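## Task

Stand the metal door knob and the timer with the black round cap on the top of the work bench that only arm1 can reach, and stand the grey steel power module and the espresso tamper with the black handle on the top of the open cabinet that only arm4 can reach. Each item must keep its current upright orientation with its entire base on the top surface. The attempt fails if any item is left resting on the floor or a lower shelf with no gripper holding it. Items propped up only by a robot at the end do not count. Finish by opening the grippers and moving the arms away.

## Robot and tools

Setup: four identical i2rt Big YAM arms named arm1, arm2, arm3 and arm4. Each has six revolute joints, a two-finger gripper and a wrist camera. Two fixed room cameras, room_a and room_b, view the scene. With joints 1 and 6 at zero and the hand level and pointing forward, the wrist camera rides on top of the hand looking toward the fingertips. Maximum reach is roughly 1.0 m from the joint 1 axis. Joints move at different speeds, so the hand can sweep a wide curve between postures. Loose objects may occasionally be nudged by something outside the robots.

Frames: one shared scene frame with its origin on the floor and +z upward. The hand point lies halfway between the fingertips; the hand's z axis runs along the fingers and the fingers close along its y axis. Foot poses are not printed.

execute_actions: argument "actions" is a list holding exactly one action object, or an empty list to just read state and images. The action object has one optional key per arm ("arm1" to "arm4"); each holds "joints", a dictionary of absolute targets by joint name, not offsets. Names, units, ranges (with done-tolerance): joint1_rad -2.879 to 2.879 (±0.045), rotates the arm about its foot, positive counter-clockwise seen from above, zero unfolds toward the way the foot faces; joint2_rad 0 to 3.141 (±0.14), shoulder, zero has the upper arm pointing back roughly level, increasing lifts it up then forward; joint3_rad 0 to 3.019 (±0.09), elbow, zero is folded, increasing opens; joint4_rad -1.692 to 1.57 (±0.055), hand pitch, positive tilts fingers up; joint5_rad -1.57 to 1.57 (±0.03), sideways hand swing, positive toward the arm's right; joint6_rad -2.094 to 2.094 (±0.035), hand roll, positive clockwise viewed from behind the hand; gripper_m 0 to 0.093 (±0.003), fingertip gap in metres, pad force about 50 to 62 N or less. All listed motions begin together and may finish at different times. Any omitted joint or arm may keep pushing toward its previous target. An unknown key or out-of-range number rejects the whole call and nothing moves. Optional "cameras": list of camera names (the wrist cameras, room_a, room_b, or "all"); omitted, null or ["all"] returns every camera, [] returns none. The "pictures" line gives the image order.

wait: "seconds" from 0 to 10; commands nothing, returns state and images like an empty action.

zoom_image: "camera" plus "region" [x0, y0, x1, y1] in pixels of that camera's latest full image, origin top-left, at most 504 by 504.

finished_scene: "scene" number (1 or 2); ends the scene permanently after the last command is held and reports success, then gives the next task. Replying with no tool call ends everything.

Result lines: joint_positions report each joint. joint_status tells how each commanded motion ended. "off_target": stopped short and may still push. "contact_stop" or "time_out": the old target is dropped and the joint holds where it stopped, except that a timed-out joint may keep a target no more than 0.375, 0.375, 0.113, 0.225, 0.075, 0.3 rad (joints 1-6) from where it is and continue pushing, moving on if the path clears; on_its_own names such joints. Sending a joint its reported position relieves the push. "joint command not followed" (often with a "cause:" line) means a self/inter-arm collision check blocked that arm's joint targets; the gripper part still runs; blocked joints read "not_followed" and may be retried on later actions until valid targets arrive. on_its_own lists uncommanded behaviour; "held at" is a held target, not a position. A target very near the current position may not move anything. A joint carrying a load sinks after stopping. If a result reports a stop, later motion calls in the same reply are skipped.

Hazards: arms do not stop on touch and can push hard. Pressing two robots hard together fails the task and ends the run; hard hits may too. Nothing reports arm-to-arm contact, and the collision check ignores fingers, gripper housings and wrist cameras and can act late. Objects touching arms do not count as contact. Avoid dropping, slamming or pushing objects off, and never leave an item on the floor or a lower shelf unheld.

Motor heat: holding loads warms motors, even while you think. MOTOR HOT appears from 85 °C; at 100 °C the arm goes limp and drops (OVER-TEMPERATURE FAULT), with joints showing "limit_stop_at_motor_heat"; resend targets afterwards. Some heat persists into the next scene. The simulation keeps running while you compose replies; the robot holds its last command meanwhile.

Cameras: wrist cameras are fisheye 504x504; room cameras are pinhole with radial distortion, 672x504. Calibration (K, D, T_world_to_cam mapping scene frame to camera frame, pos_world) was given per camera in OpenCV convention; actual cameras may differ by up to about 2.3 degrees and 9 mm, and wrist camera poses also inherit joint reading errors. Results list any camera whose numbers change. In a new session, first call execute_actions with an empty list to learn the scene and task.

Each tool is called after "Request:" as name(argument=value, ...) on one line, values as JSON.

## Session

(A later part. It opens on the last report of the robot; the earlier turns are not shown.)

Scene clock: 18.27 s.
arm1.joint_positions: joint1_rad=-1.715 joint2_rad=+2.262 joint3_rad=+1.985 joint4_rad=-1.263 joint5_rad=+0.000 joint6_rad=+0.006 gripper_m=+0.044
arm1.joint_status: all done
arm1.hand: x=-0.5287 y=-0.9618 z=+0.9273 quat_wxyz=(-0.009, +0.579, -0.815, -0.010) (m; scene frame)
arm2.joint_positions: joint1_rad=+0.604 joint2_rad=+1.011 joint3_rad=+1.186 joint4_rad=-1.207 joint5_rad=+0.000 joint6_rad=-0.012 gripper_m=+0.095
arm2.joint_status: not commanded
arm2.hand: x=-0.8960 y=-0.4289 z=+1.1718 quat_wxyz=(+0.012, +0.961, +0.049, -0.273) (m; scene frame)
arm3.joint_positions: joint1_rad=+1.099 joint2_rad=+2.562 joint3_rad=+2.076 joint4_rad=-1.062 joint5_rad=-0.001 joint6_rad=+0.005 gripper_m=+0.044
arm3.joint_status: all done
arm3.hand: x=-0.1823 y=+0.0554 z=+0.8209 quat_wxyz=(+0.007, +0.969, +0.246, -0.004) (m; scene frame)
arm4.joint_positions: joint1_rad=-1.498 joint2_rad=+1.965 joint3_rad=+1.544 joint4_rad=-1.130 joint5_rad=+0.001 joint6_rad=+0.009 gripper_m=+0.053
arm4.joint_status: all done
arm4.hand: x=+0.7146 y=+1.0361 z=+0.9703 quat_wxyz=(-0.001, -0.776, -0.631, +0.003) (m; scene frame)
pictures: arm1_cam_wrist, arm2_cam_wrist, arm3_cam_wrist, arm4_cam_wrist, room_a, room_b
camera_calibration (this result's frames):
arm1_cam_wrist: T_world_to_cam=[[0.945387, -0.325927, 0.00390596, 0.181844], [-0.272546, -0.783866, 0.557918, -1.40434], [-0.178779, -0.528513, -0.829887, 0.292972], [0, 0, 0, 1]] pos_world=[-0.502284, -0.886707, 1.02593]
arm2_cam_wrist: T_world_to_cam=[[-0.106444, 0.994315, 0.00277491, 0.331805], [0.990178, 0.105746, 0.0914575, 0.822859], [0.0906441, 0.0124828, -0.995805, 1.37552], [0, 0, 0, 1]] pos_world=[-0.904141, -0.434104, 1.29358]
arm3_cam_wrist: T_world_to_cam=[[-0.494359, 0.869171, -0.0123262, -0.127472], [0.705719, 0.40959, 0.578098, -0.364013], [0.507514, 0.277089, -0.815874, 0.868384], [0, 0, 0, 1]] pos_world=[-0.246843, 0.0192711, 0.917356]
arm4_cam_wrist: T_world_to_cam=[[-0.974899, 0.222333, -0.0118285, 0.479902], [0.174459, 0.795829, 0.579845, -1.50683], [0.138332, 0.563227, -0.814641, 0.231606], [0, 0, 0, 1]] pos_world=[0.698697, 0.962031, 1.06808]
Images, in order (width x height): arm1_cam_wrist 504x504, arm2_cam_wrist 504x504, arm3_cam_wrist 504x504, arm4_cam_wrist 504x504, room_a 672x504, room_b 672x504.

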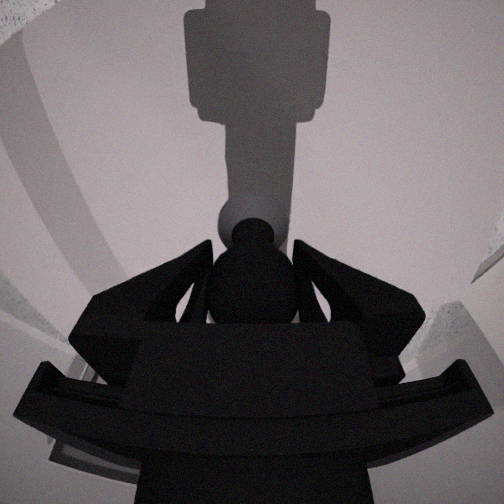

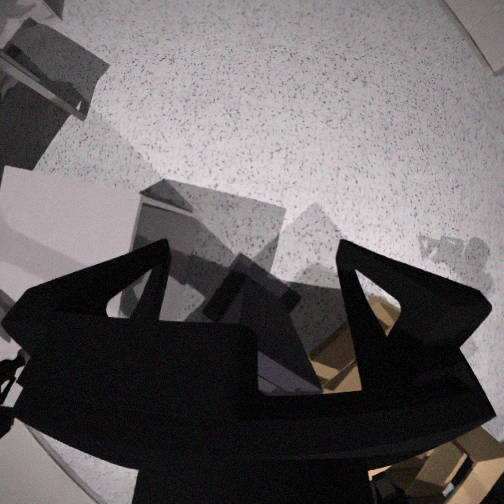

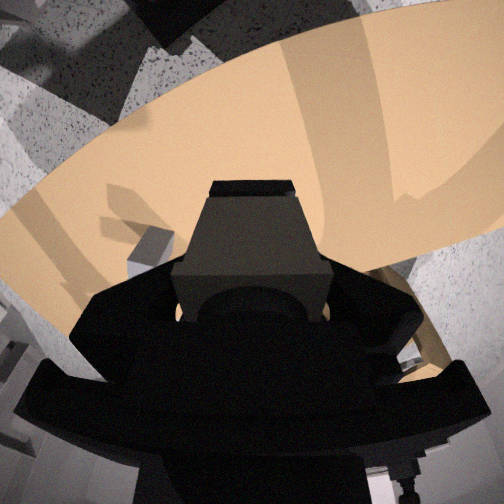

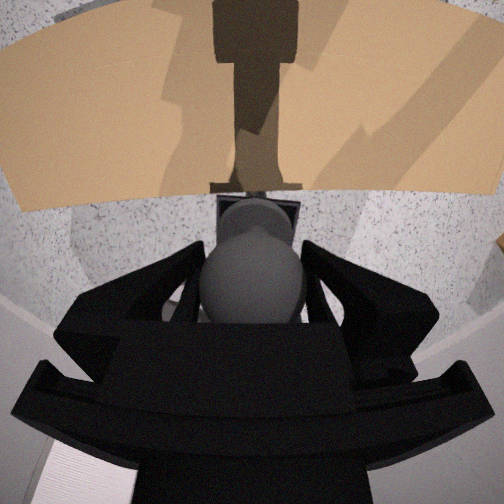

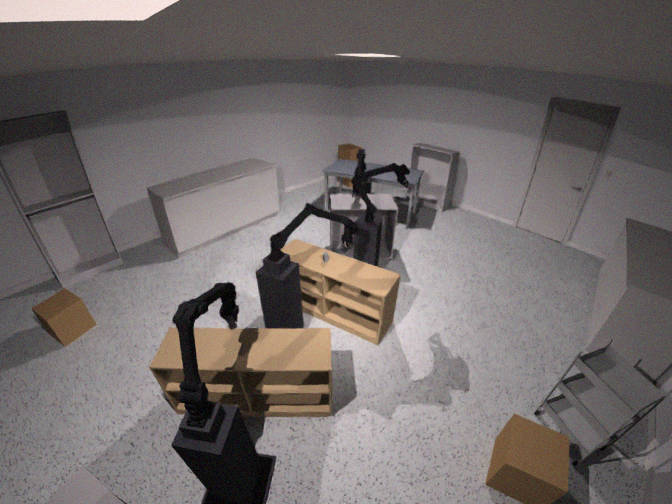

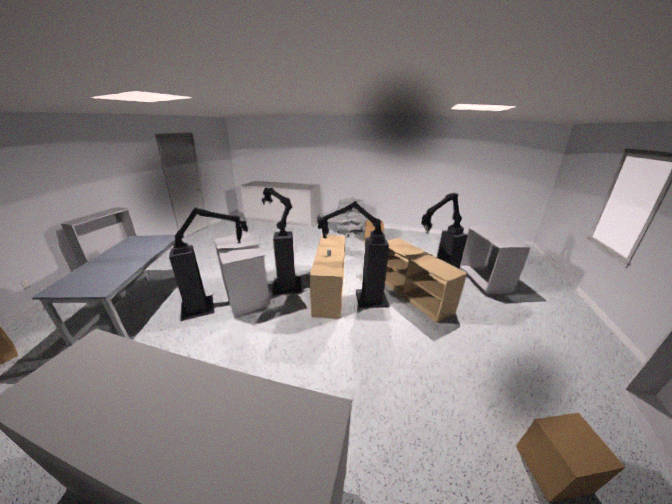

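Request:
execute_actions(actions=[{"arm1":{"joints":{"joint2_rad":2.305,"joint4_rad":-1.20}},"arm3":{"joints":{"joint2_rad":2.76,"joint4_rad":-0.86}},"arm4":{"joints":{"joint2_rad":2.44,"joint3_rad":1.625,"joint4_rad":-0.68}}}])

Request:
zoom_image(camera="room_b", region=[210, 200, 350, 280])

Request:
zoom_image(camera="room_b", region=[390, 210, 470, 280])

Scene clock: 20.03 s.
arm1.joint_positions: joint1_rad=-1.715 joint2_rad=+2.315 joint3_rad=+1.985 joint4_rad=-1.214 joint5_rad=+0.000 joint6_rad=+0.006 gripper_m=+0.044
arm1.joint_status: all done
arm1.hand: x=-0.5270 y=-0.9565 z=+0.8923 quat_wxyz=(-0.008, +0.579, -0.815, -0.009) (m; scene frame)
arm2.joint_positions: joint1_rad=+0.604 joint2_rad=+1.011 joint3_rad=+1.186 joint4_rad=-1.207 joint5_rad=+0.000 joint6_rad=-0.012 gripper_m=+0.095
arm2.joint_status: not commanded
arm2.hand: x=-0.8960 y=-0.4289 z=+1.1718 quat_wxyz=(+0.012, +0.961, +0.049, -0.273) (m; scene frame)
arm3.joint_positions: joint1_rad=+1.102 joint2_rad=+2.790 joint3_rad=+2.065 joint4_rad=-0.868 joint5_rad=+0.000 joint6_rad=+0.003 gripper_m=+0.044
arm3.joint_status: all done
arm3.hand: x=-0.1454 y=+0.0717 z=+0.6626 quat_wxyz=(+0.001, +0.968, +0.248, +0.018) (m; scene frame)
arm4.joint_positions: joint1_rad=-1.498 joint2_rad=+2.460 joint3_rad=+1.588 joint4_rad=-0.690 joint5_rad=+0.001 joint6_rad=+0.009 gripper_m=+0.053
arm4.joint_status: all done
arm4.hand: x=+0.7105 y=+1.0173 z=+0.6956 quat_wxyz=(+0.003, -0.776, -0.631, -0.001) (m; scene frame)
pictures: arm1_cam_wrist, arm2_cam_wrist, arm3_cam_wrist, arm4_cam_wrist, room_a, room_b
camera_calibration (this result's frames):
arm1_cam_wrist: T_world_to_cam=[[0.945399, -0.325892, 0.00391405, 0.182228], [-0.271838, -0.781853, 0.56108, -1.38069], [-0.179791, -0.531508, -0.827752, 0.261695], [0, 0, 0, 1]] pos_world=[-0.500553, -0.881018, 0.990585]
arm2_cam_wrist: T_world_to_cam=[[-0.106444, 0.994315, 0.00277491, 0.331805], [0.990178, 0.105746, 0.0914575, 0.822859], [0.0906441, 0.0124828, -0.995805, 1.37552], [0, 0, 0, 1]] pos_world=[-0.904141, -0.434104, 1.29358]
arm3_cam_wrist: T_world_to_cam=[[-0.497954, 0.867116, -0.0123252, -0.12579], [0.680129, 0.399313, 0.614796, -0.332532], [0.538021, 0.297757, -0.78859, 0.70088], [0, 0, 0, 1]] pos_world=[-0.213561, 0.0331661, 0.755596]
arm4_cam_wrist: T_world_to_cam=[[-0.97487, 0.222477, -0.0115162, 0.47637], [0.173214, 0.789485, 0.588821, -1.33077], [0.140091, 0.572029, -0.808182, 0.00430481], [0, 0, 0, 1]] pos_world=[0.694305, 0.942182, 0.792552]
Images, in order (width x height): arm1_cam_wrist 504x504, arm2_cam_wrist 504x504, arm3_cam_wrist 504x504, arm4_cam_wrist 504x504, room_a 672x504, room_b 672x504.

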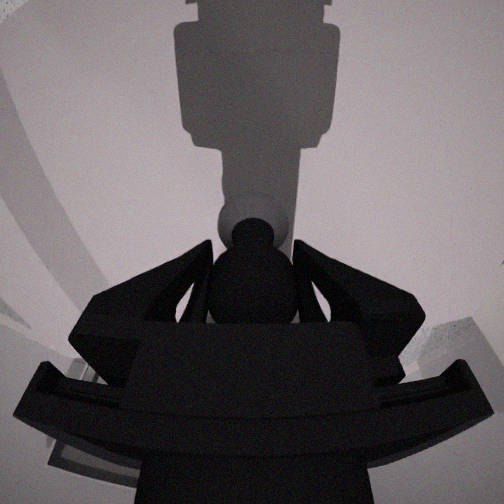

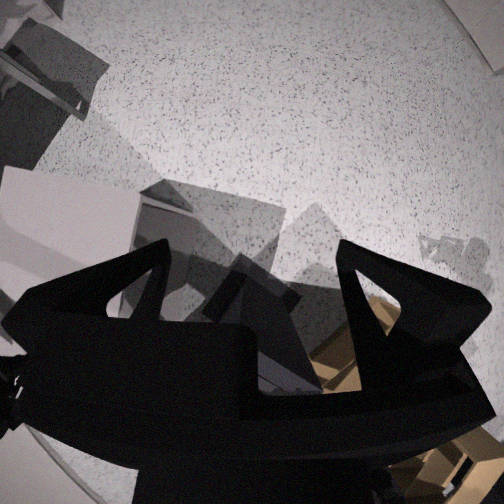

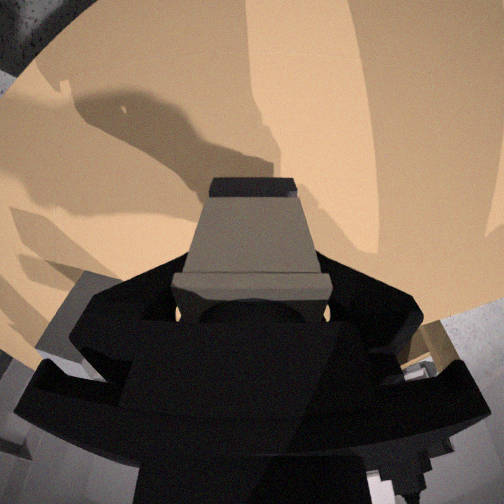

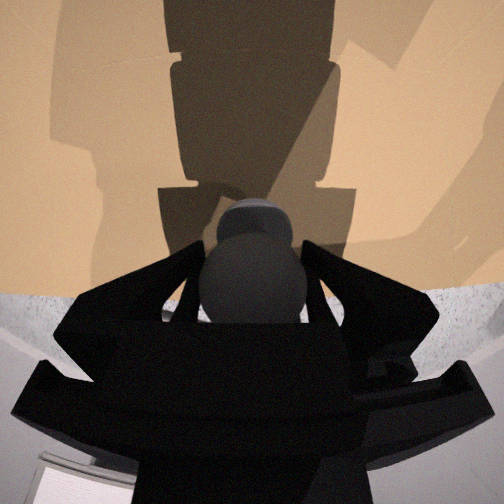

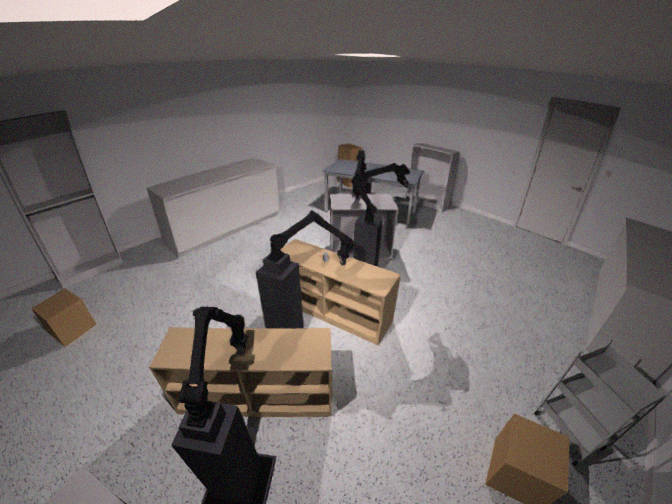

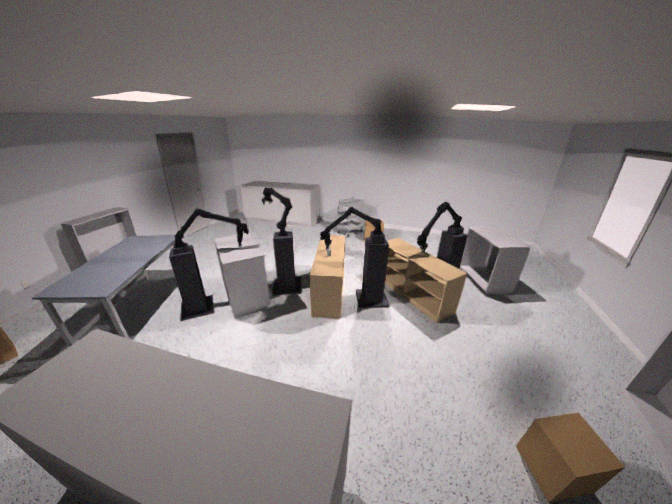

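Region (210, 200, 350, 280) of room_b's 672x504 image, scaled by 3.600, with more detail than that image has; it fills the top 288 rows of this view, and the rest is white.

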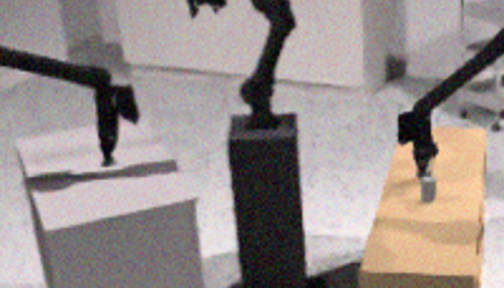

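Region (390, 210, 470, 280) of room_b's 672x504 image, scaled by 6.300, with more detail than that image has; it fills the top 441 rows of this view, and the rest is white.

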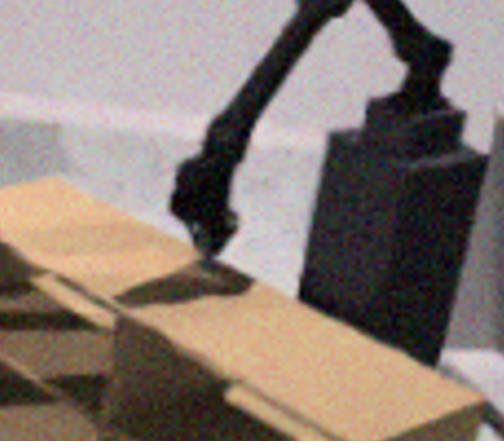

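Request:
execute_actions(actions=[{"arm1":{"joints":{"joint2_rad":2.347,"joint4_rad":-1.17}},"arm3":{"joints":{"joint2_rad":2.795,"joint4_rad":-0.80}},"arm4":{"joints":{"joint2_rad":2.50,"joint4_rad":-0.61}}}], cameras=["arm1_cam_wrist","arm3_cam_wrist","arm4_cam_wrist"])

Scene clock: 21.13 s.
arm1.joint_positions: joint1_rad=-1.715 joint2_rad=+2.351 joint3_rad=+1.985 joint4_rad=-1.184 joint5_rad=+0.000 joint6_rad=+0.006 gripper_m=+0.044
arm1.joint_status: all done
arm1.hand: x=-0.5266 y=-0.9547 z=+0.8680 quat_wxyz=(-0.005, +0.579, -0.815, -0.007) (m; scene frame)
arm2.joint_positions: joint1_rad=+0.604 joint2_rad=+1.011 joint3_rad=+1.186 joint4_rad=-1.207 joint5_rad=+0.000 joint6_rad=-0.012 gripper_m=+0.095
arm2.joint_status: not commanded
arm2.hand: x=-0.8960 y=-0.4289 z=+1.1718 quat_wxyz=(+0.012, +0.961, +0.049, -0.273) (m; scene frame)
arm3.joint_positions: joint1_rad=+1.102 joint2_rad=+2.790 joint3_rad=+2.065 joint4_rad=-0.811 joint5_rad=+0.000 joint6_rad=+0.003 gripper_m=+0.044
arm3.joint_status: all done
arm3.hand: x=-0.1575 y=+0.0650 z=+0.6620 quat_wxyz=(+0.008, +0.969, +0.248, -0.009) (m; scene frame)
arm4.joint_positions: joint1_rad=-1.498 joint2_rad=+2.518 joint3_rad=+1.591 joint4_rad=-0.622 joint5_rad=+0.001 joint6_rad=+0.009 gripper_m=+0.053
arm4.joint_status: all done
arm4.hand: x=+0.7110 y=+1.0205 z=+0.6632 quat_wxyz=(-0.002, -0.776, -0.631, +0.004) (m; scene frame)
pictures: arm1_cam_wrist, arm3_cam_wrist, arm4_cam_wrist
camera_calibration (this result's frames):
arm1_cam_wrist: T_world_to_cam=[[0.94542, -0.325832, 0.00392747, 0.182524], [-0.270624, -0.778404, 0.566436, -1.36627], [-0.181506, -0.536583, -0.824096, 0.233664], [0, 0, 0, 1]] pos_world=[-0.499897, -0.878659, 0.96575]
arm3_cam_wrist: T_world_to_cam=[[-0.498005, 0.867099, -0.0113975, -0.126637], [0.709833, 0.415161, 0.569016, -0.287306], [0.498125, 0.275282, -0.822248, 0.726366], [0, 0, 0, 1]] pos_world=[-0.220947, 0.0291292, 0.759291]
arm4_cam_wrist: T_world_to_cam=[[-0.974906, 0.222298, -0.0119037, 0.47632], [0.174757, 0.797345, 0.577668, -1.31604], [0.137906, 0.561092, -0.816185, -0.00571075], [0, 0, 0, 1]] pos_world=[0.695142, 0.946656, 0.761241]
Images, in order (width x height): arm1_cam_wrist 504x504, arm3_cam_wrist 504x504, arm4_cam_wrist 504x504.

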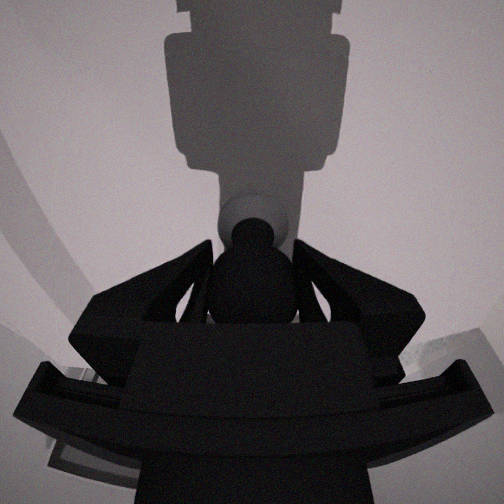

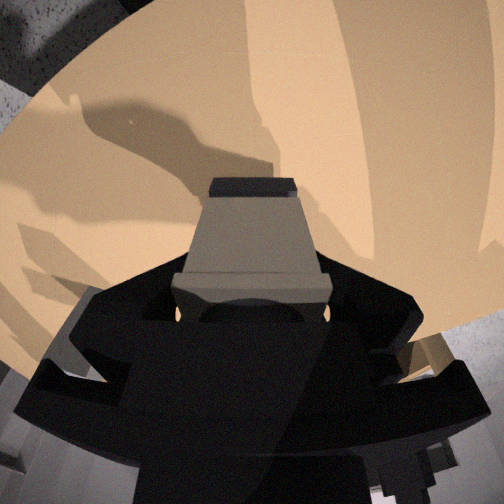

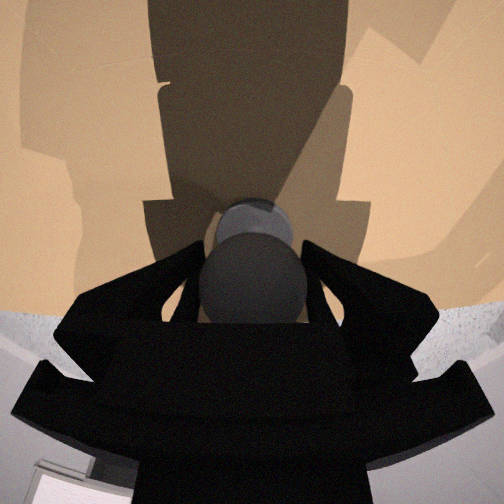

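Request:
execute_actions(actions=[{"arm1":{"joints":{"joint2_rad":2.375}},"arm3":{"joints":{"joint2_rad":2.82}},"arm4":{"joints":{"joint2_rad":2.53}}}], cameras=["arm1_cam_wrist","arm3_cam_wrist","arm4_cam_wrist"])

Scene clock: 22.07 s.
arm1.joint_positions: joint1_rad=-1.715 joint2_rad=+2.367 joint3_rad=+1.985 joint4_rad=-1.182 joint5_rad=+0.000 joint6_rad=+0.006 gripper_m=+0.044
arm1.joint_status: all done
arm1.hand: x=-0.5274 y=-0.9568 z=+0.8569 quat_wxyz=(+0.001, +0.579, -0.815, -0.003) (m; scene frame)
arm2.joint_positions: joint1_rad=+0.604 joint2_rad=+1.011 joint3_rad=+1.186 joint4_rad=-1.207 joint5_rad=+0.000 joint6_rad=-0.012 gripper_m=+0.095
arm2.joint_status: not commanded
arm2.hand: x=-0.8960 y=-0.4289 z=+1.1718 quat_wxyz=(+0.012, +0.961, +0.049, -0.273) (m; scene frame)
arm3.joint_positions: joint1_rad=+1.102 joint2_rad=+2.807 joint3_rad=+2.067 joint4_rad=-0.805 joint5_rad=+0.001 joint6_rad=+0.003 gripper_m=+0.044
arm3.joint_status: all done
arm3.hand: x=-0.1531 y=+0.0672 z=+0.6515 quat_wxyz=(+0.007, +0.969, +0.249, -0.005) (m; scene frame)
arm4.joint_positions: joint1_rad=-1.498 joint2_rad=+2.523 joint3_rad=+1.594 joint4_rad=-0.621 joint5_rad=+0.001 joint6_rad=+0.009 gripper_m=+0.053
arm4.joint_status: all done
arm4.hand: x=+0.7112 y=+1.0213 z=+0.6604 quat_wxyz=(-0.001, -0.776, -0.631, +0.003) (m; scene frame)
pictures: arm1_cam_wrist, arm3_cam_wrist, arm4_cam_wrist
camera_calibration (this result's frames):
arm1_cam_wrist: T_world_to_cam=[[0.945464, -0.325702, 0.00395528, 0.182751], [-0.267945, -0.770785, 0.578011, -1.36305], [-0.185211, -0.547548, -0.81602, 0.203926], [0, 0, 0, 1]] pos_world=[-0.500239, -0.879439, 0.953545]
arm3_cam_wrist: T_world_to_cam=[[-0.498657, 0.866733, -0.0107775, -0.126908], [0.705303, 0.412946, 0.576215, -0.290618], [0.503875, 0.279732, -0.817227, 0.712249], [0, 0, 0, 1]] pos_world=[-0.217194, 0.0307663, 0.74816]
arm4_cam_wrist: T_world_to_cam=[[-0.974899, 0.222333, -0.0118285, 0.47617], [0.174459, 0.795829, 0.579845, -1.31476], [0.138332, 0.563227, -0.814641, -0.0119435], [0, 0, 0, 1]] pos_world=[0.695242, 0.947186, 0.758262]
Images, in order (width x height): arm1_cam_wrist 504x504, arm3_cam_wrist 504x504, arm4_cam_wrist 504x504.

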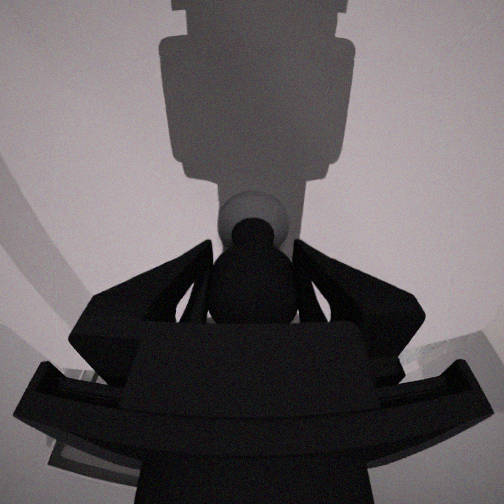

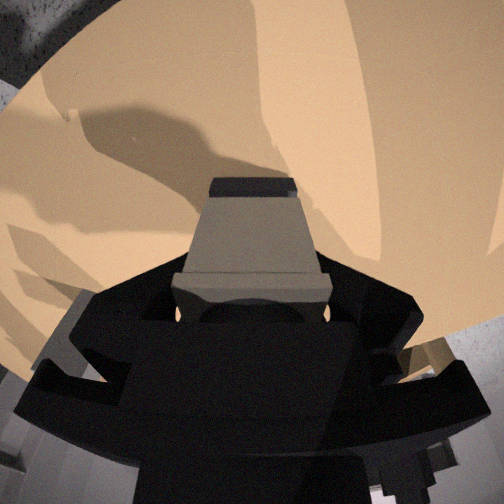

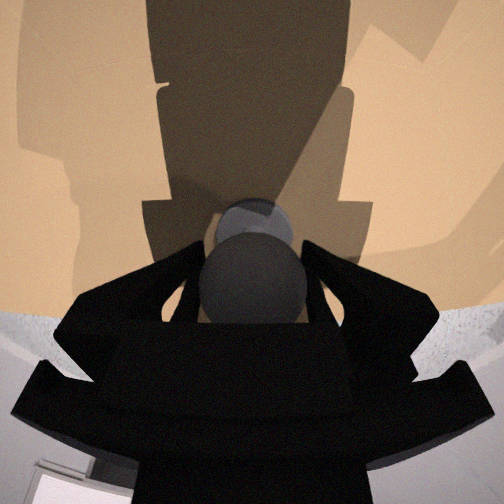

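Request:
execute_actions(actions=[{"arm1":{"joints":{"gripper_m":0.093,"joint2_rad":2.35}},"arm3":{"joints":{"gripper_m":0.093,"joint2_rad":2.79}},"arm4":{"joints":{"gripper_m":0.093,"joint2_rad":2.51}}}], cameras=[])

Request:
execute_actions(actions=[{"arm1":{"joints":{"joint2_rad":1.9,"joint3_rad":1.7,"joint4_rad":-1.4}},"arm2":{"joints":{"joint1_rad":1.3,"joint3_rad":1.3,"joint4_rad":-1.318}},"arm3":{"joints":{"joint2_rad":2.55,"joint3_rad":2.0,"joint4_rad":-1.0}},"arm4":{"joints":{"joint2_rad":2.1,"joint3_rad":1.5,"joint4_rad":-0.95}}}], cameras=[])

Request:
execute_actions(actions=[{"arm1":{"joints":{"joint2_rad":0.9,"joint3_rad":0.9,"joint4_rad":-1.5}},"arm2":{"joints":{"joint1_rad":2.072,"joint2_rad":1.835,"joint3_rad":1.615}},"arm3":{"joints":{"joint1_rad":1.367,"joint2_rad":2.435,"joint3_rad":1.74,"joint4_rad":-0.845}},"arm4":{"joints":{"joint2_rad":1.0,"joint3_rad":1.0,"joint4_rad":-1.3,"joint1_rad":-1.0}}}])

Scene clock: 23.40 s.
arm1.joint_positions: joint1_rad=-1.715 joint2_rad=+2.350 joint3_rad=+1.985 joint4_rad=-1.182 joint5_rad=+0.000 joint6_rad=+0.006 gripper_m=+0.093
arm1.joint_status: all done
arm1.hand: x=-0.5264 y=-0.9541 z=+0.8685 quat_wxyz=(-0.006, +0.579, -0.815, -0.008) (m; scene frame)
arm2.joint_positions: joint1_rad=+0.604 joint2_rad=+1.011 joint3_rad=+1.186 joint4_rad=-1.207 joint5_rad=+0.000 joint6_rad=-0.012 gripper_m=+0.095
arm2.joint_status: not commanded
arm2.hand: x=-0.8960 y=-0.4289 z=+1.1718 quat_wxyz=(+0.012, +0.961, +0.049, -0.273) (m; scene frame)
arm3.joint_positions: joint1_rad=+1.102 joint2_rad=+2.807 joint3_rad=+2.067 joint4_rad=-0.805 joint5_rad=+0.000 joint6_rad=+0.003 gripper_m=+0.093
arm3.joint_status: all done
arm3.hand: x=-0.1530 y=+0.0671 z=+0.6515 quat_wxyz=(+0.007, +0.969, +0.249, -0.005) (m; scene frame)
arm4.joint_positions: joint1_rad=-1.498 joint2_rad=+2.523 joint3_rad=+1.594 joint4_rad=-0.621 joint5_rad=+0.001 joint6_rad=+0.009 gripper_m=+0.093
arm4.joint_status: all done
arm4.hand: x=+0.7112 y=+1.0213 z=+0.6604 quat_wxyz=(-0.001, -0.776, -0.631, +0.003) (m; scene frame)
pictures: none
No camera images: the call's "cameras" was empty. Leave "cameras" out to get every camera's image.

Scene clock: 24.93 s.
arm1.joint_positions: joint1_rad=-1.715 joint2_rad=+1.888 joint3_rad=+1.712 joint4_rad=-1.387 joint5_rad=+0.000 joint6_rad=+0.006 gripper_m=+0.093
arm1.joint_status: all done
arm1.hand: x=-0.5627 y=-1.0637 z=+1.0557 quat_wxyz=(+0.000, +0.579, -0.815, -0.003) (m; scene frame)
arm2.joint_positions: joint1_rad=+1.295 joint2_rad=+1.011 joint3_rad=+1.244 joint4_rad=-1.312 joint5_rad=+0.000 joint6_rad=-0.012 gripper_m=+0.095
arm2.joint_status: all done
arm2.hand: x=-0.7765 y=-0.6523 z=+1.1872 quat_wxyz=(+0.091, +0.892, +0.376, -0.233) (m; scene frame)
arm3.joint_positions: joint1_rad=+1.102 joint2_rad=+2.546 joint3_rad=+1.986 joint4_rad=-0.993 joint5_rad=+0.000 joint6_rad=+0.003 gripper_m=+0.093
arm3.joint_status: all done
arm3.hand: x=-0.1652 y=+0.0623 z=+0.8019 quat_wxyz=(+0.006, +0.969, +0.249, -0.001) (m; scene frame)
arm4.joint_positions: joint1_rad=-1.498 joint2_rad=+2.107 joint3_rad=+1.488 joint4_rad=-0.941 joint5_rad=+0.001 joint6_rad=+0.009 gripper_m=+0.093
arm4.joint_status: all done
arm4.hand: x=+0.7140 y=+1.0339 z=+0.8714 quat_wxyz=(+0.002, -0.776, -0.631, -0.001) (m; scene frame)
pictures: none
No camera images: the call's "cameras" was empty. Leave "cameras" out to get every camera's image.

Scene clock: 26.67 s.
arm1.joint_positions: joint1_rad=-1.715 joint2_rad=+0.899 joint3_rad=+0.914 joint4_rad=-1.490 joint5_rad=+0.000 joint6_rad=+0.006 gripper_m=+0.093
arm1.joint_status: all done
arm1.hand: x=-0.6717 y=-1.3831 z=+1.1308 quat_wxyz=(-0.036, +0.578, -0.815, -0.029) (m; scene frame)
arm2.joint_positions: joint1_rad=+2.079 joint2_rad=+1.852 joint3_rad=+1.593 joint4_rad=-1.316 joint5_rad=+0.000 joint6_rad=-0.012 gripper_m=+0.095
arm2.joint_status: all done
arm2.hand: x=-0.5229 y=-0.9557 z=+0.9574 quat_wxyz=(-0.005, +0.704, +0.710, -0.005) (m; scene frame)
arm3.joint_positions: joint1_rad=+1.362 joint2_rad=+2.443 joint3_rad=+1.734 joint4_rad=-0.854 joint5_rad=-0.001 joint6_rad=+0.003 gripper_m=+0.093
arm3.joint_status: all done
arm3.hand: x=-0.0182 y=-0.0467 z=+0.7943 quat_wxyz=(+0.006, +0.928, +0.372, +0.003) (m; scene frame)
arm4.joint_positions: joint1_rad=-0.996 joint2_rad=+0.995 joint3_rad=+0.993 joint4_rad=-1.291 joint5_rad=-0.001 joint6_rad=+0.008 gripper_m=+0.093
arm4.joint_status: all done
arm4.hand: x=+0.9254 y=+1.2983 z=+1.1700 quat_wxyz=(-0.109, -0.589, -0.797, +0.075) (m; scene frame)
pictures: arm1_cam_wrist, arm2_cam_wrist, arm3_cam_wrist, arm4_cam_wrist, room_a, room_b
camera_calibration (this result's frames):
arm1_cam_wrist: T_world_to_cam=[[0.945184, -0.326517, 0.00374699, 0.178146], [-0.283993, -0.816317, 0.502965, -1.87755], [-0.161168, -0.476459, -0.864299, 0.336321], [0, 0, 0, 1]] pos_world=[-0.647389, -1.31427, 1.23436]
arm2_cam_wrist: T_world_to_cam=[[-0.999869, -0.011558, 0.0113619, -0.540738], [-0.00240301, 0.799003, 0.601322, 0.184172], [-0.0160283, 0.601216, -0.798926, 1.45322], [0, 0, 0, 1]] pos_world=[-0.516932, -1.0271, 1.05641]
arm3_cam_wrist: T_world_to_cam=[[-0.704526, 0.709513, -0.0153112, 0.0331247], [0.567543, 0.576245, 0.588078, -0.425297], [0.426072, 0.405627, -0.808659, 0.790535], [0, 0, 0, 1]] pos_world=[-0.0721132, -0.0990891, 0.889888]
arm4_cam_wrist: T_world_to_cam=[[-0.959665, -0.279832, -0.0271594, 1.28526], [-0.271177, 0.895806, 0.352128, -1.31904], [-0.0742072, 0.345289, -0.935558, 0.838611], [0, 0, 0, 1]] pos_world=[0.937953, 1.2517, 1.28395]
Images, in order (width x height): arm1_cam_wrist 504x504, arm2_cam_wrist 504x504, arm3_cam_wrist 504x504, arm4_cam_wrist 504x504, room_a 672x504, room_b 672x504.

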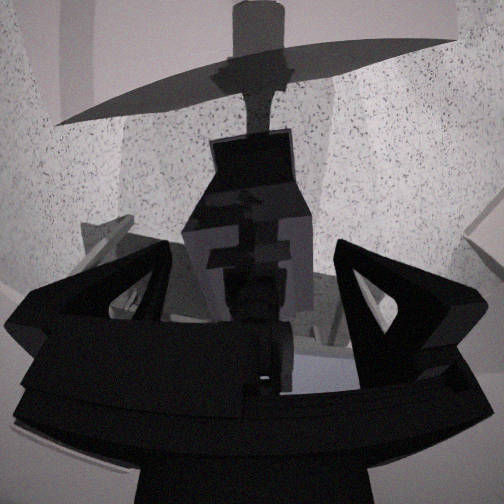

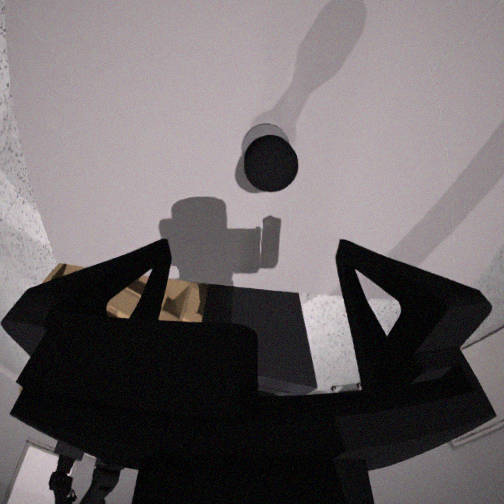

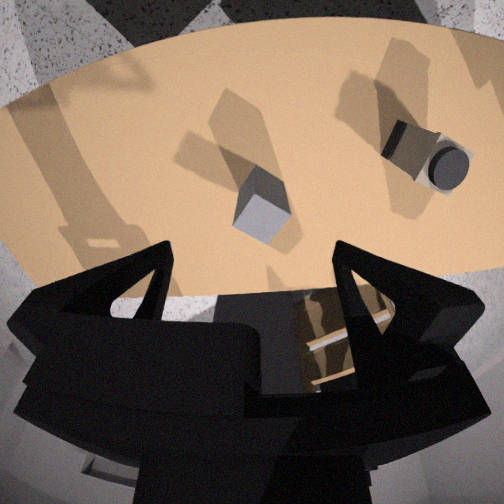

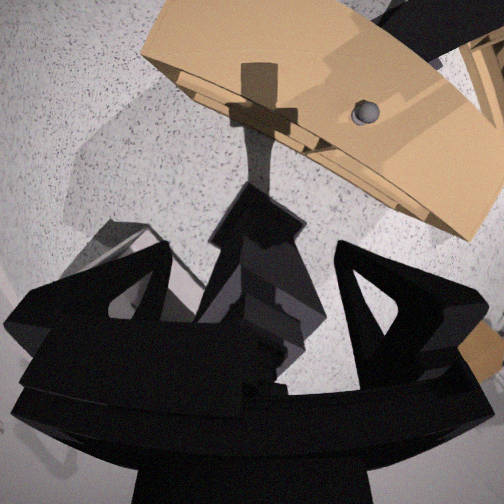

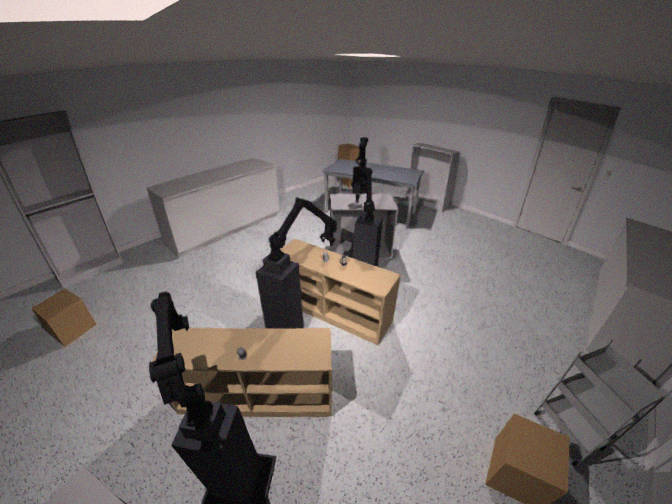

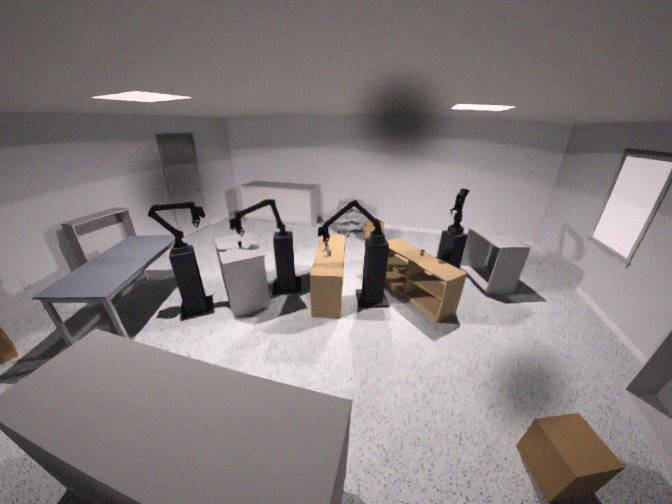

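Request:
execute_actions(actions=[{"arm2":{"joints":{"joint1_rad":2.052,"joint2_rad":1.965,"joint3_rad":1.52,"joint4_rad":-1.09}},"arm3":{"joints":{"joint1_rad":1.338,"joint2_rad":2.47,"joint3_rad":1.61,"joint4_rad":-0.69,"joint6_rad":0.51}}}], cameras=["arm2_cam_wrist","arm3_cam_wrist"])

Scene clock: 28.53 s.
arm1.joint_positions: joint1_rad=-1.715 joint2_rad=+0.899 joint3_rad=+0.914 joint4_rad=-1.490 joint5_rad=+0.000 joint6_rad=+0.006 gripper_m=+0.093
arm1.joint_status: not commanded
arm1.hand: x=-0.6717 y=-1.3831 z=+1.1308 quat_wxyz=(-0.036, +0.578, -0.815, -0.029) (m; scene frame)
arm2.joint_positions: joint1_rad=+2.059 joint2_rad=+1.986 joint3_rad=+1.515 joint4_rad=-1.099 joint5_rad=+0.000 joint6_rad=-0.012 gripper_m=+0.095
arm2.joint_status: all done
arm2.hand: x=-0.5363 y=-0.9731 z=+0.8561 quat_wxyz=(-0.004, +0.712, +0.703, -0.007) (m; scene frame)
arm3.joint_positions: joint1_rad=+1.341 joint2_rad=+2.477 joint3_rad=+1.601 joint4_rad=-0.699 joint5_rad=-0.001 joint6_rad=+0.502 gripper_m=+0.093
arm3.joint_status: all done
arm3.hand: x=+0.0046 y=-0.0086 z=+0.7380 quat_wxyz=(+0.002, +0.993, +0.121, +0.010) (m; scene frame)
arm4.joint_positions: joint1_rad=-0.996 joint2_rad=+0.995 joint3_rad=+0.993 joint4_rad=-1.291 joint5_rad=-0.001 joint6_rad=+0.008 gripper_m=+0.093
arm4.joint_status: not commanded
arm4.hand: x=+0.9254 y=+1.2983 z=+1.1700 quat_wxyz=(-0.109, -0.589, -0.797, +0.075) (m; scene frame)
pictures: arm2_cam_wrist, arm3_cam_wrist
camera_calibration (this result's frames):
arm2_cam_wrist: T_world_to_cam=[[-0.999895, 0.00902471, 0.0113578, -0.533223], [0.0140215, 0.802037, 0.59711, 0.274277], [-0.0037206, 0.597206, -0.802079, 1.38792], [0, 0, 0, 1]] pos_world=[-0.531848, -1.04404, 0.955504]
arm3_cam_wrist: T_world_to_cam=[[-0.258944, 0.965867, -0.00693577, 0.015286], [0.769671, 0.210673, 0.60268, -0.441898], [0.58357, 0.150722, -0.797953, 0.709015], [0, 0, 0, 1]] pos_world=[-0.0696855, -0.0285327, 0.83219]
Images, in order (width x height): arm2_cam_wrist 504x504, arm3_cam_wrist 504x504.

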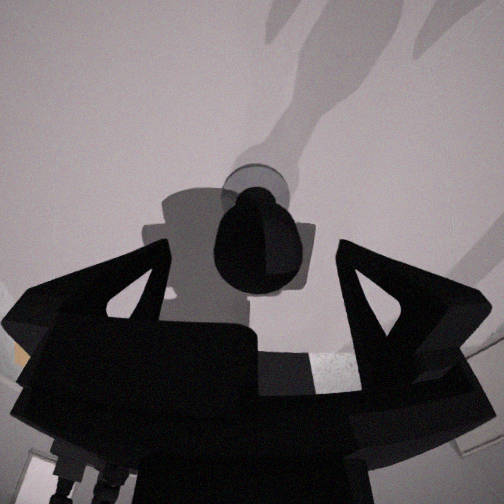

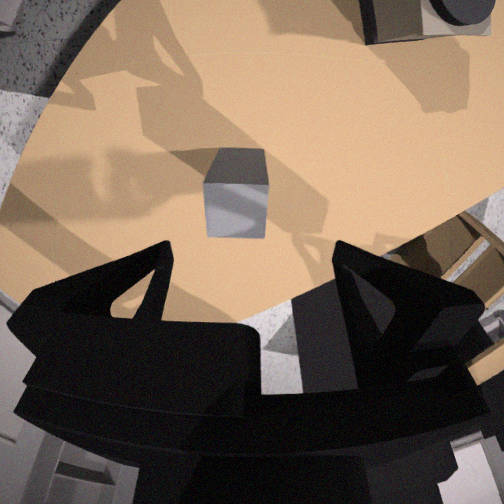

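Request:
execute_actions(actions=[{"arm2":{"joints":{"joint2_rad":2.015,"joint4_rad":-1.04}},"arm3":{"joints":{"joint1_rad":1.362,"joint2_rad":2.655,"joint3_rad":1.74,"joint4_rad":-0.585}}}], cameras=["arm2_cam_wrist","arm3_cam_wrist"])

Scene clock: 31.33 s.
arm1.joint_positions: joint1_rad=-1.715 joint2_rad=+0.899 joint3_rad=+0.914 joint4_rad=-1.490 joint5_rad=+0.000 joint6_rad=+0.006 gripper_m=+0.093
arm1.joint_status: not commanded
arm1.hand: x=-0.6717 y=-1.3831 z=+1.1308 quat_wxyz=(-0.036, +0.578, -0.815, -0.029) (m; scene frame)
arm2.joint_positions: joint1_rad=+2.059 joint2_rad=+2.004 joint3_rad=+1.515 joint4_rad=-1.050 joint5_rad=+0.000 joint6_rad=-0.012 gripper_m=+0.095
arm2.joint_status: all done
arm2.hand: x=-0.5367 y=-0.9834 z=+0.8465 quat_wxyz=(+0.007, +0.711, +0.703, -0.018) (m; scene frame)
arm3.joint_positions: joint1_rad=+1.358 joint2_rad=+2.672 joint3_rad=+1.723 joint4_rad=-0.588 joint5_rad=-0.001 joint6_rad=+0.503 gripper_m=+0.093
arm3.joint_status: all done
arm3.hand: x=+0.0014 y=-0.0270 z=+0.6520 quat_wxyz=(+0.013, +0.992, +0.129, -0.005) (m; scene frame)
arm4.joint_positions: joint1_rad=-0.996 joint2_rad=+0.995 joint3_rad=+0.993 joint4_rad=-1.291 joint5_rad=-0.001 joint6_rad=+0.008 gripper_m=+0.093
arm4.joint_status: not commanded
arm4.hand: x=+0.9254 y=+1.2983 z=+1.1700 quat_wxyz=(-0.109, -0.589, -0.797, +0.075) (m; scene frame)
pictures: arm2_cam_wrist, arm3_cam_wrist
camera_calibration (this result's frames):
arm2_cam_wrist: T_world_to_cam=[[-0.99989, 0.00892957, 0.0118567, -0.533929], [0.0141037, 0.820536, 0.57142, 0.328251], [-0.0046263, 0.571524, -0.820572, 1.37628], [0, 0, 0, 1]] pos_world=[-0.532132, -1.05115, 0.948095]
arm3_cam_wrist: T_world_to_cam=[[-0.273956, 0.961425, -0.0247078, 0.0430701], [0.782545, 0.237772, 0.575402, -0.365258], [0.55908, 0.1383, -0.817498, 0.657413], [0, 0, 0, 1]] pos_world=[-0.0699167, -0.0454807, 0.748668]
Images, in order (width x height): arm2_cam_wrist 504x504, arm3_cam_wrist 504x504.

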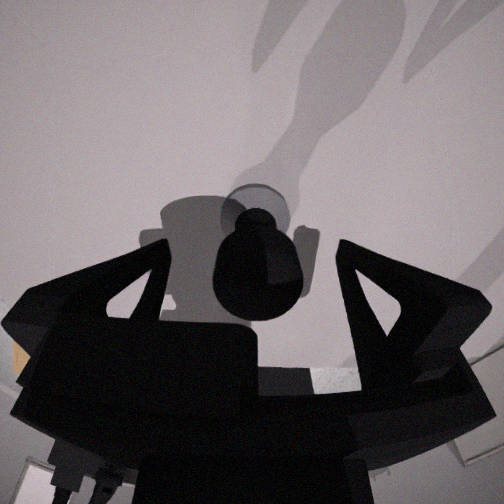

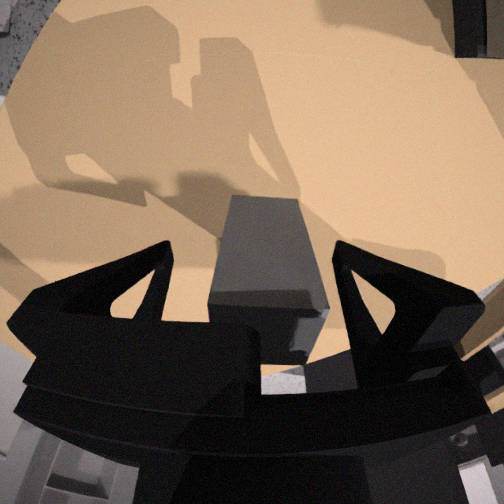

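Request:
execute_actions(actions=[{"arm2":{"joints":{"joint2_rad":2.04}},"arm3":{"joints":{"joint1_rad":1.34,"joint4_rad":-0.63}}}], cameras=[])

Request:
execute_actions(actions=[{"arm2":{"joints":{"gripper_m":0}},"arm3":{"joints":{"gripper_m":0}}}], cameras=["arm2_cam_wrist","arm3_cam_wrist"])

Request:
execute_actions(actions=[{"arm2":{"joints":{"joint2_rad":1.75,"joint3_rad":1.56,"joint4_rad":-1.37}},"arm3":{"joints":{"joint2_rad":2.35,"joint4_rad":-0.95}}}], cameras=["arm2_cam_wrist","arm3_cam_wrist"])

Scene clock: 32.33 s.
arm1.joint_positions: joint1_rad=-1.715 joint2_rad=+0.899 joint3_rad=+0.914 joint4_rad=-1.490 joint5_rad=+0.000 joint6_rad=+0.006 gripper_m=+0.093
arm1.joint_status: not commanded
arm1.hand: x=-0.6717 y=-1.3831 z=+1.1308 quat_wxyz=(-0.036, +0.578, -0.815, -0.029) (m; scene frame)
arm2.joint_positions: joint1_rad=+2.059 joint2_rad=+2.032 joint3_rad=+1.515 joint4_rad=-1.049 joint5_rad=+0.000 joint6_rad=-0.012 gripper_m=+0.095
arm2.joint_status: all done
arm2.hand: x=-0.5369 y=-0.9803 z=+0.8306 quat_wxyz=(-0.002, +0.712, +0.703, -0.009) (m; scene frame)
arm3.joint_positions: joint1_rad=+1.345 joint2_rad=+2.672 joint3_rad=+1.723 joint4_rad=-0.622 joint5_rad=-0.001 joint6_rad=+0.503 gripper_m=+0.093
arm3.joint_status: all done
arm3.hand: x=+0.0023 y=-0.0158 z=+0.6518 quat_wxyz=(+0.003, +0.992, +0.123, +0.008) (m; scene frame)
arm4.joint_positions: joint1_rad=-0.996 joint2_rad=+0.995 joint3_rad=+0.993 joint4_rad=-1.291 joint5_rad=-0.001 joint6_rad=+0.008 gripper_m=+0.093
arm4.joint_status: not commanded
arm4.hand: x=+0.9254 y=+1.2983 z=+1.1700 quat_wxyz=(-0.109, -0.589, -0.797, +0.075) (m; scene frame)
pictures: none
No camera images: the call's "cameras" was empty. Leave "cameras" out to get every camera's image.

Scene clock: 33.07 s.
arm1.joint_positions: joint1_rad=-1.715 joint2_rad=+0.899 joint3_rad=+0.914 joint4_rad=-1.490 joint5_rad=+0.000 joint6_rad=+0.006 gripper_m=+0.093
arm1.joint_status: not commanded
arm1.hand: x=-0.6717 y=-1.3831 z=+1.1308 quat_wxyz=(-0.036, +0.578, -0.815, -0.029) (m; scene frame)
arm2.joint_positions: joint1_rad=+2.059 joint2_rad=+2.033 joint3_rad=+1.515 joint4_rad=-1.047 joint5_rad=+0.001 joint6_rad=-0.012 gripper_m=+0.044
arm2.joint_status: gripper_m off_target (ended at +0.044, target +0.000)
arm2.hand: x=-0.5370 y=-0.9806 z=+0.8304 quat_wxyz=(-0.002, +0.712, +0.702, -0.009) (m; scene frame)
arm3.joint_positions: joint1_rad=+1.345 joint2_rad=+2.672 joint3_rad=+1.723 joint4_rad=-0.623 joint5_rad=+0.000 joint6_rad=+0.504 gripper_m=+0.040
arm3.joint_status: gripper_m off_target (ended at +0.040, target +0.000)
arm3.hand: x=+0.0022 y=-0.0155 z=+0.6518 quat_wxyz=(+0.003, +0.992, +0.122, +0.008) (m; scene frame)
arm4.joint_positions: joint1_rad=-0.996 joint2_rad=+0.995 joint3_rad=+0.993 joint4_rad=-1.291 joint5_rad=-0.001 joint6_rad=+0.008 gripper_m=+0.093
arm4.joint_status: not commanded
arm4.hand: x=+0.9254 y=+1.2983 z=+1.1700 quat_wxyz=(-0.109, -0.589, -0.797, +0.075) (m; scene frame)
pictures: arm2_cam_wrist, arm3_cam_wrist
camera_calibration (this result's frames):
arm2_cam_wrist: T_world_to_cam=[[-0.999881, 0.00939681, 0.0122005, -0.533884], [0.0148008, 0.805201, 0.592817, 0.302793], [-0.00425329, 0.592928, -0.805244, 1.36992], [0, 0, 0, 1]] pos_world=[-0.532475, -1.05105, 0.930131]
arm3_cam_wrist: T_world_to_cam=[[-0.260766, 0.965367, -0.00821605, 0.0215229], [0.770954, 0.213358, 0.600091, -0.384965], [0.581061, 0.150149, -0.79989, 0.643912], [0, 0, 0, 1]] pos_world=[-0.0717493, -0.0353249, 0.746249]
Images, in order (width x height): arm2_cam_wrist 504x504, arm3_cam_wrist 504x504.

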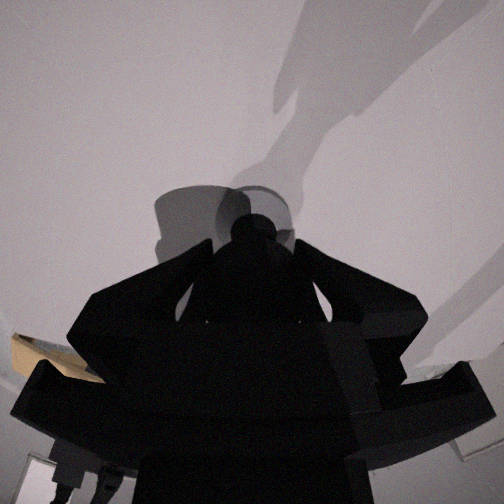

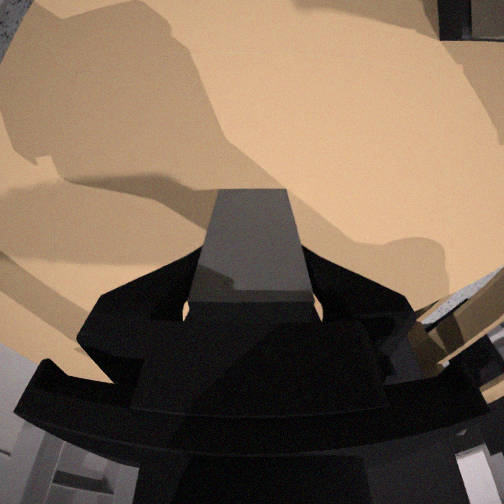

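Scene clock: 34.50 s.
arm1.joint_positions: joint1_rad=-1.715 joint2_rad=+0.899 joint3_rad=+0.914 joint4_rad=-1.490 joint5_rad=+0.000 joint6_rad=+0.006 gripper_m=+0.093
arm1.joint_status: not commanded
arm1.hand: x=-0.6717 y=-1.3831 z=+1.1308 quat_wxyz=(-0.036, +0.578, -0.815, -0.029) (m; scene frame)
arm2.joint_positions: joint1_rad=+2.059 joint2_rad=+1.766 joint3_rad=+1.515 joint4_rad=-1.364 joint5_rad=+0.001 joint6_rad=-0.012 gripper_m=+0.044
arm2.joint_status: all done
arm2.hand: x=-0.5333 y=-0.9164 z=+0.9739 quat_wxyz=(-0.019, +0.712, +0.702, +0.009) (m; scene frame)
arm3.joint_positions: joint1_rad=+1.345 joint2_rad=+2.366 joint3_rad=+1.729 joint4_rad=-0.943 joint5_rad=+0.000 joint6_rad=+0.504 gripper_m=+0.040
arm3.joint_status: all done
arm3.hand: x=-0.0245 y=-0.0368 z=+0.8407 quat_wxyz=(+0.000, +0.992, +0.122, +0.011) (m; scene frame)
arm4.joint_positions: joint1_rad=-0.996 joint2_rad=+0.995 joint3_rad=+0.993 joint4_rad=-1.291 joint5_rad=-0.001 joint6_rad=+0.008 gripper_m=+0.093
arm4.joint_status: not commanded
arm4.hand: x=+0.9254 y=+1.2983 z=+1.1700 quat_wxyz=(-0.109, -0.589, -0.797, +0.075) (m; scene frame)
pictures: arm2_cam_wrist, arm3_cam_wrist
camera_calibration (this result's frames):
arm2_cam_wrist: T_world_to_cam=[[-0.999889, 0.00953762, 0.0114317, -0.531678], [0.0146186, 0.774344, 0.632597, 0.098798], [-0.00281857, 0.632694, -0.774397, 1.45455], [0, 0, 0, 1]] pos_world=[-0.528963, -0.991716, 1.06998]
arm3_cam_wrist: T_world_to_cam=[[-0.26083, 0.965373, -0.00466275, 0.0337061], [0.767562, 0.210309, 0.605491, -0.477906], [0.585505, 0.154351, -0.795839, 0.810619], [0, 0, 0, 1]] pos_world=[-0.099008, -0.0571513, 0.934646]
Images, in order (width x height): arm2_cam_wrist 504x504, arm3_cam_wrist 504x504.

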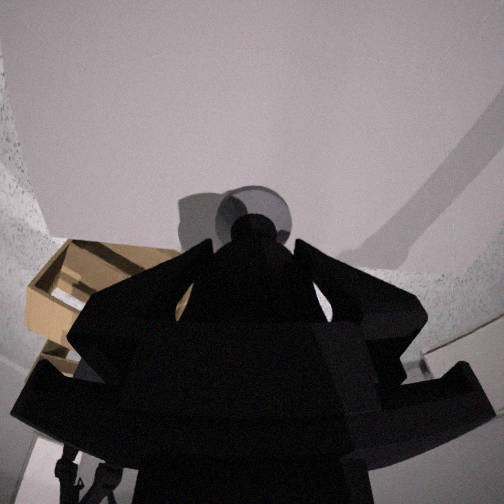

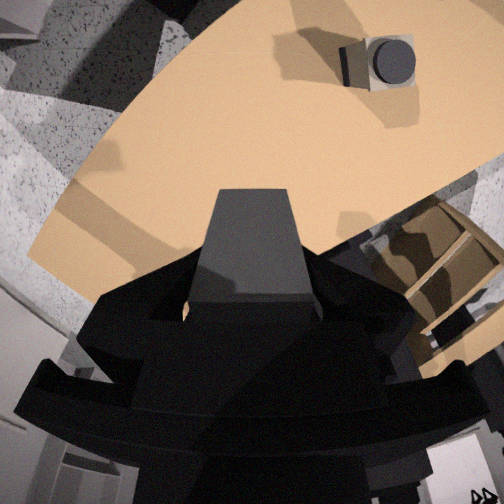

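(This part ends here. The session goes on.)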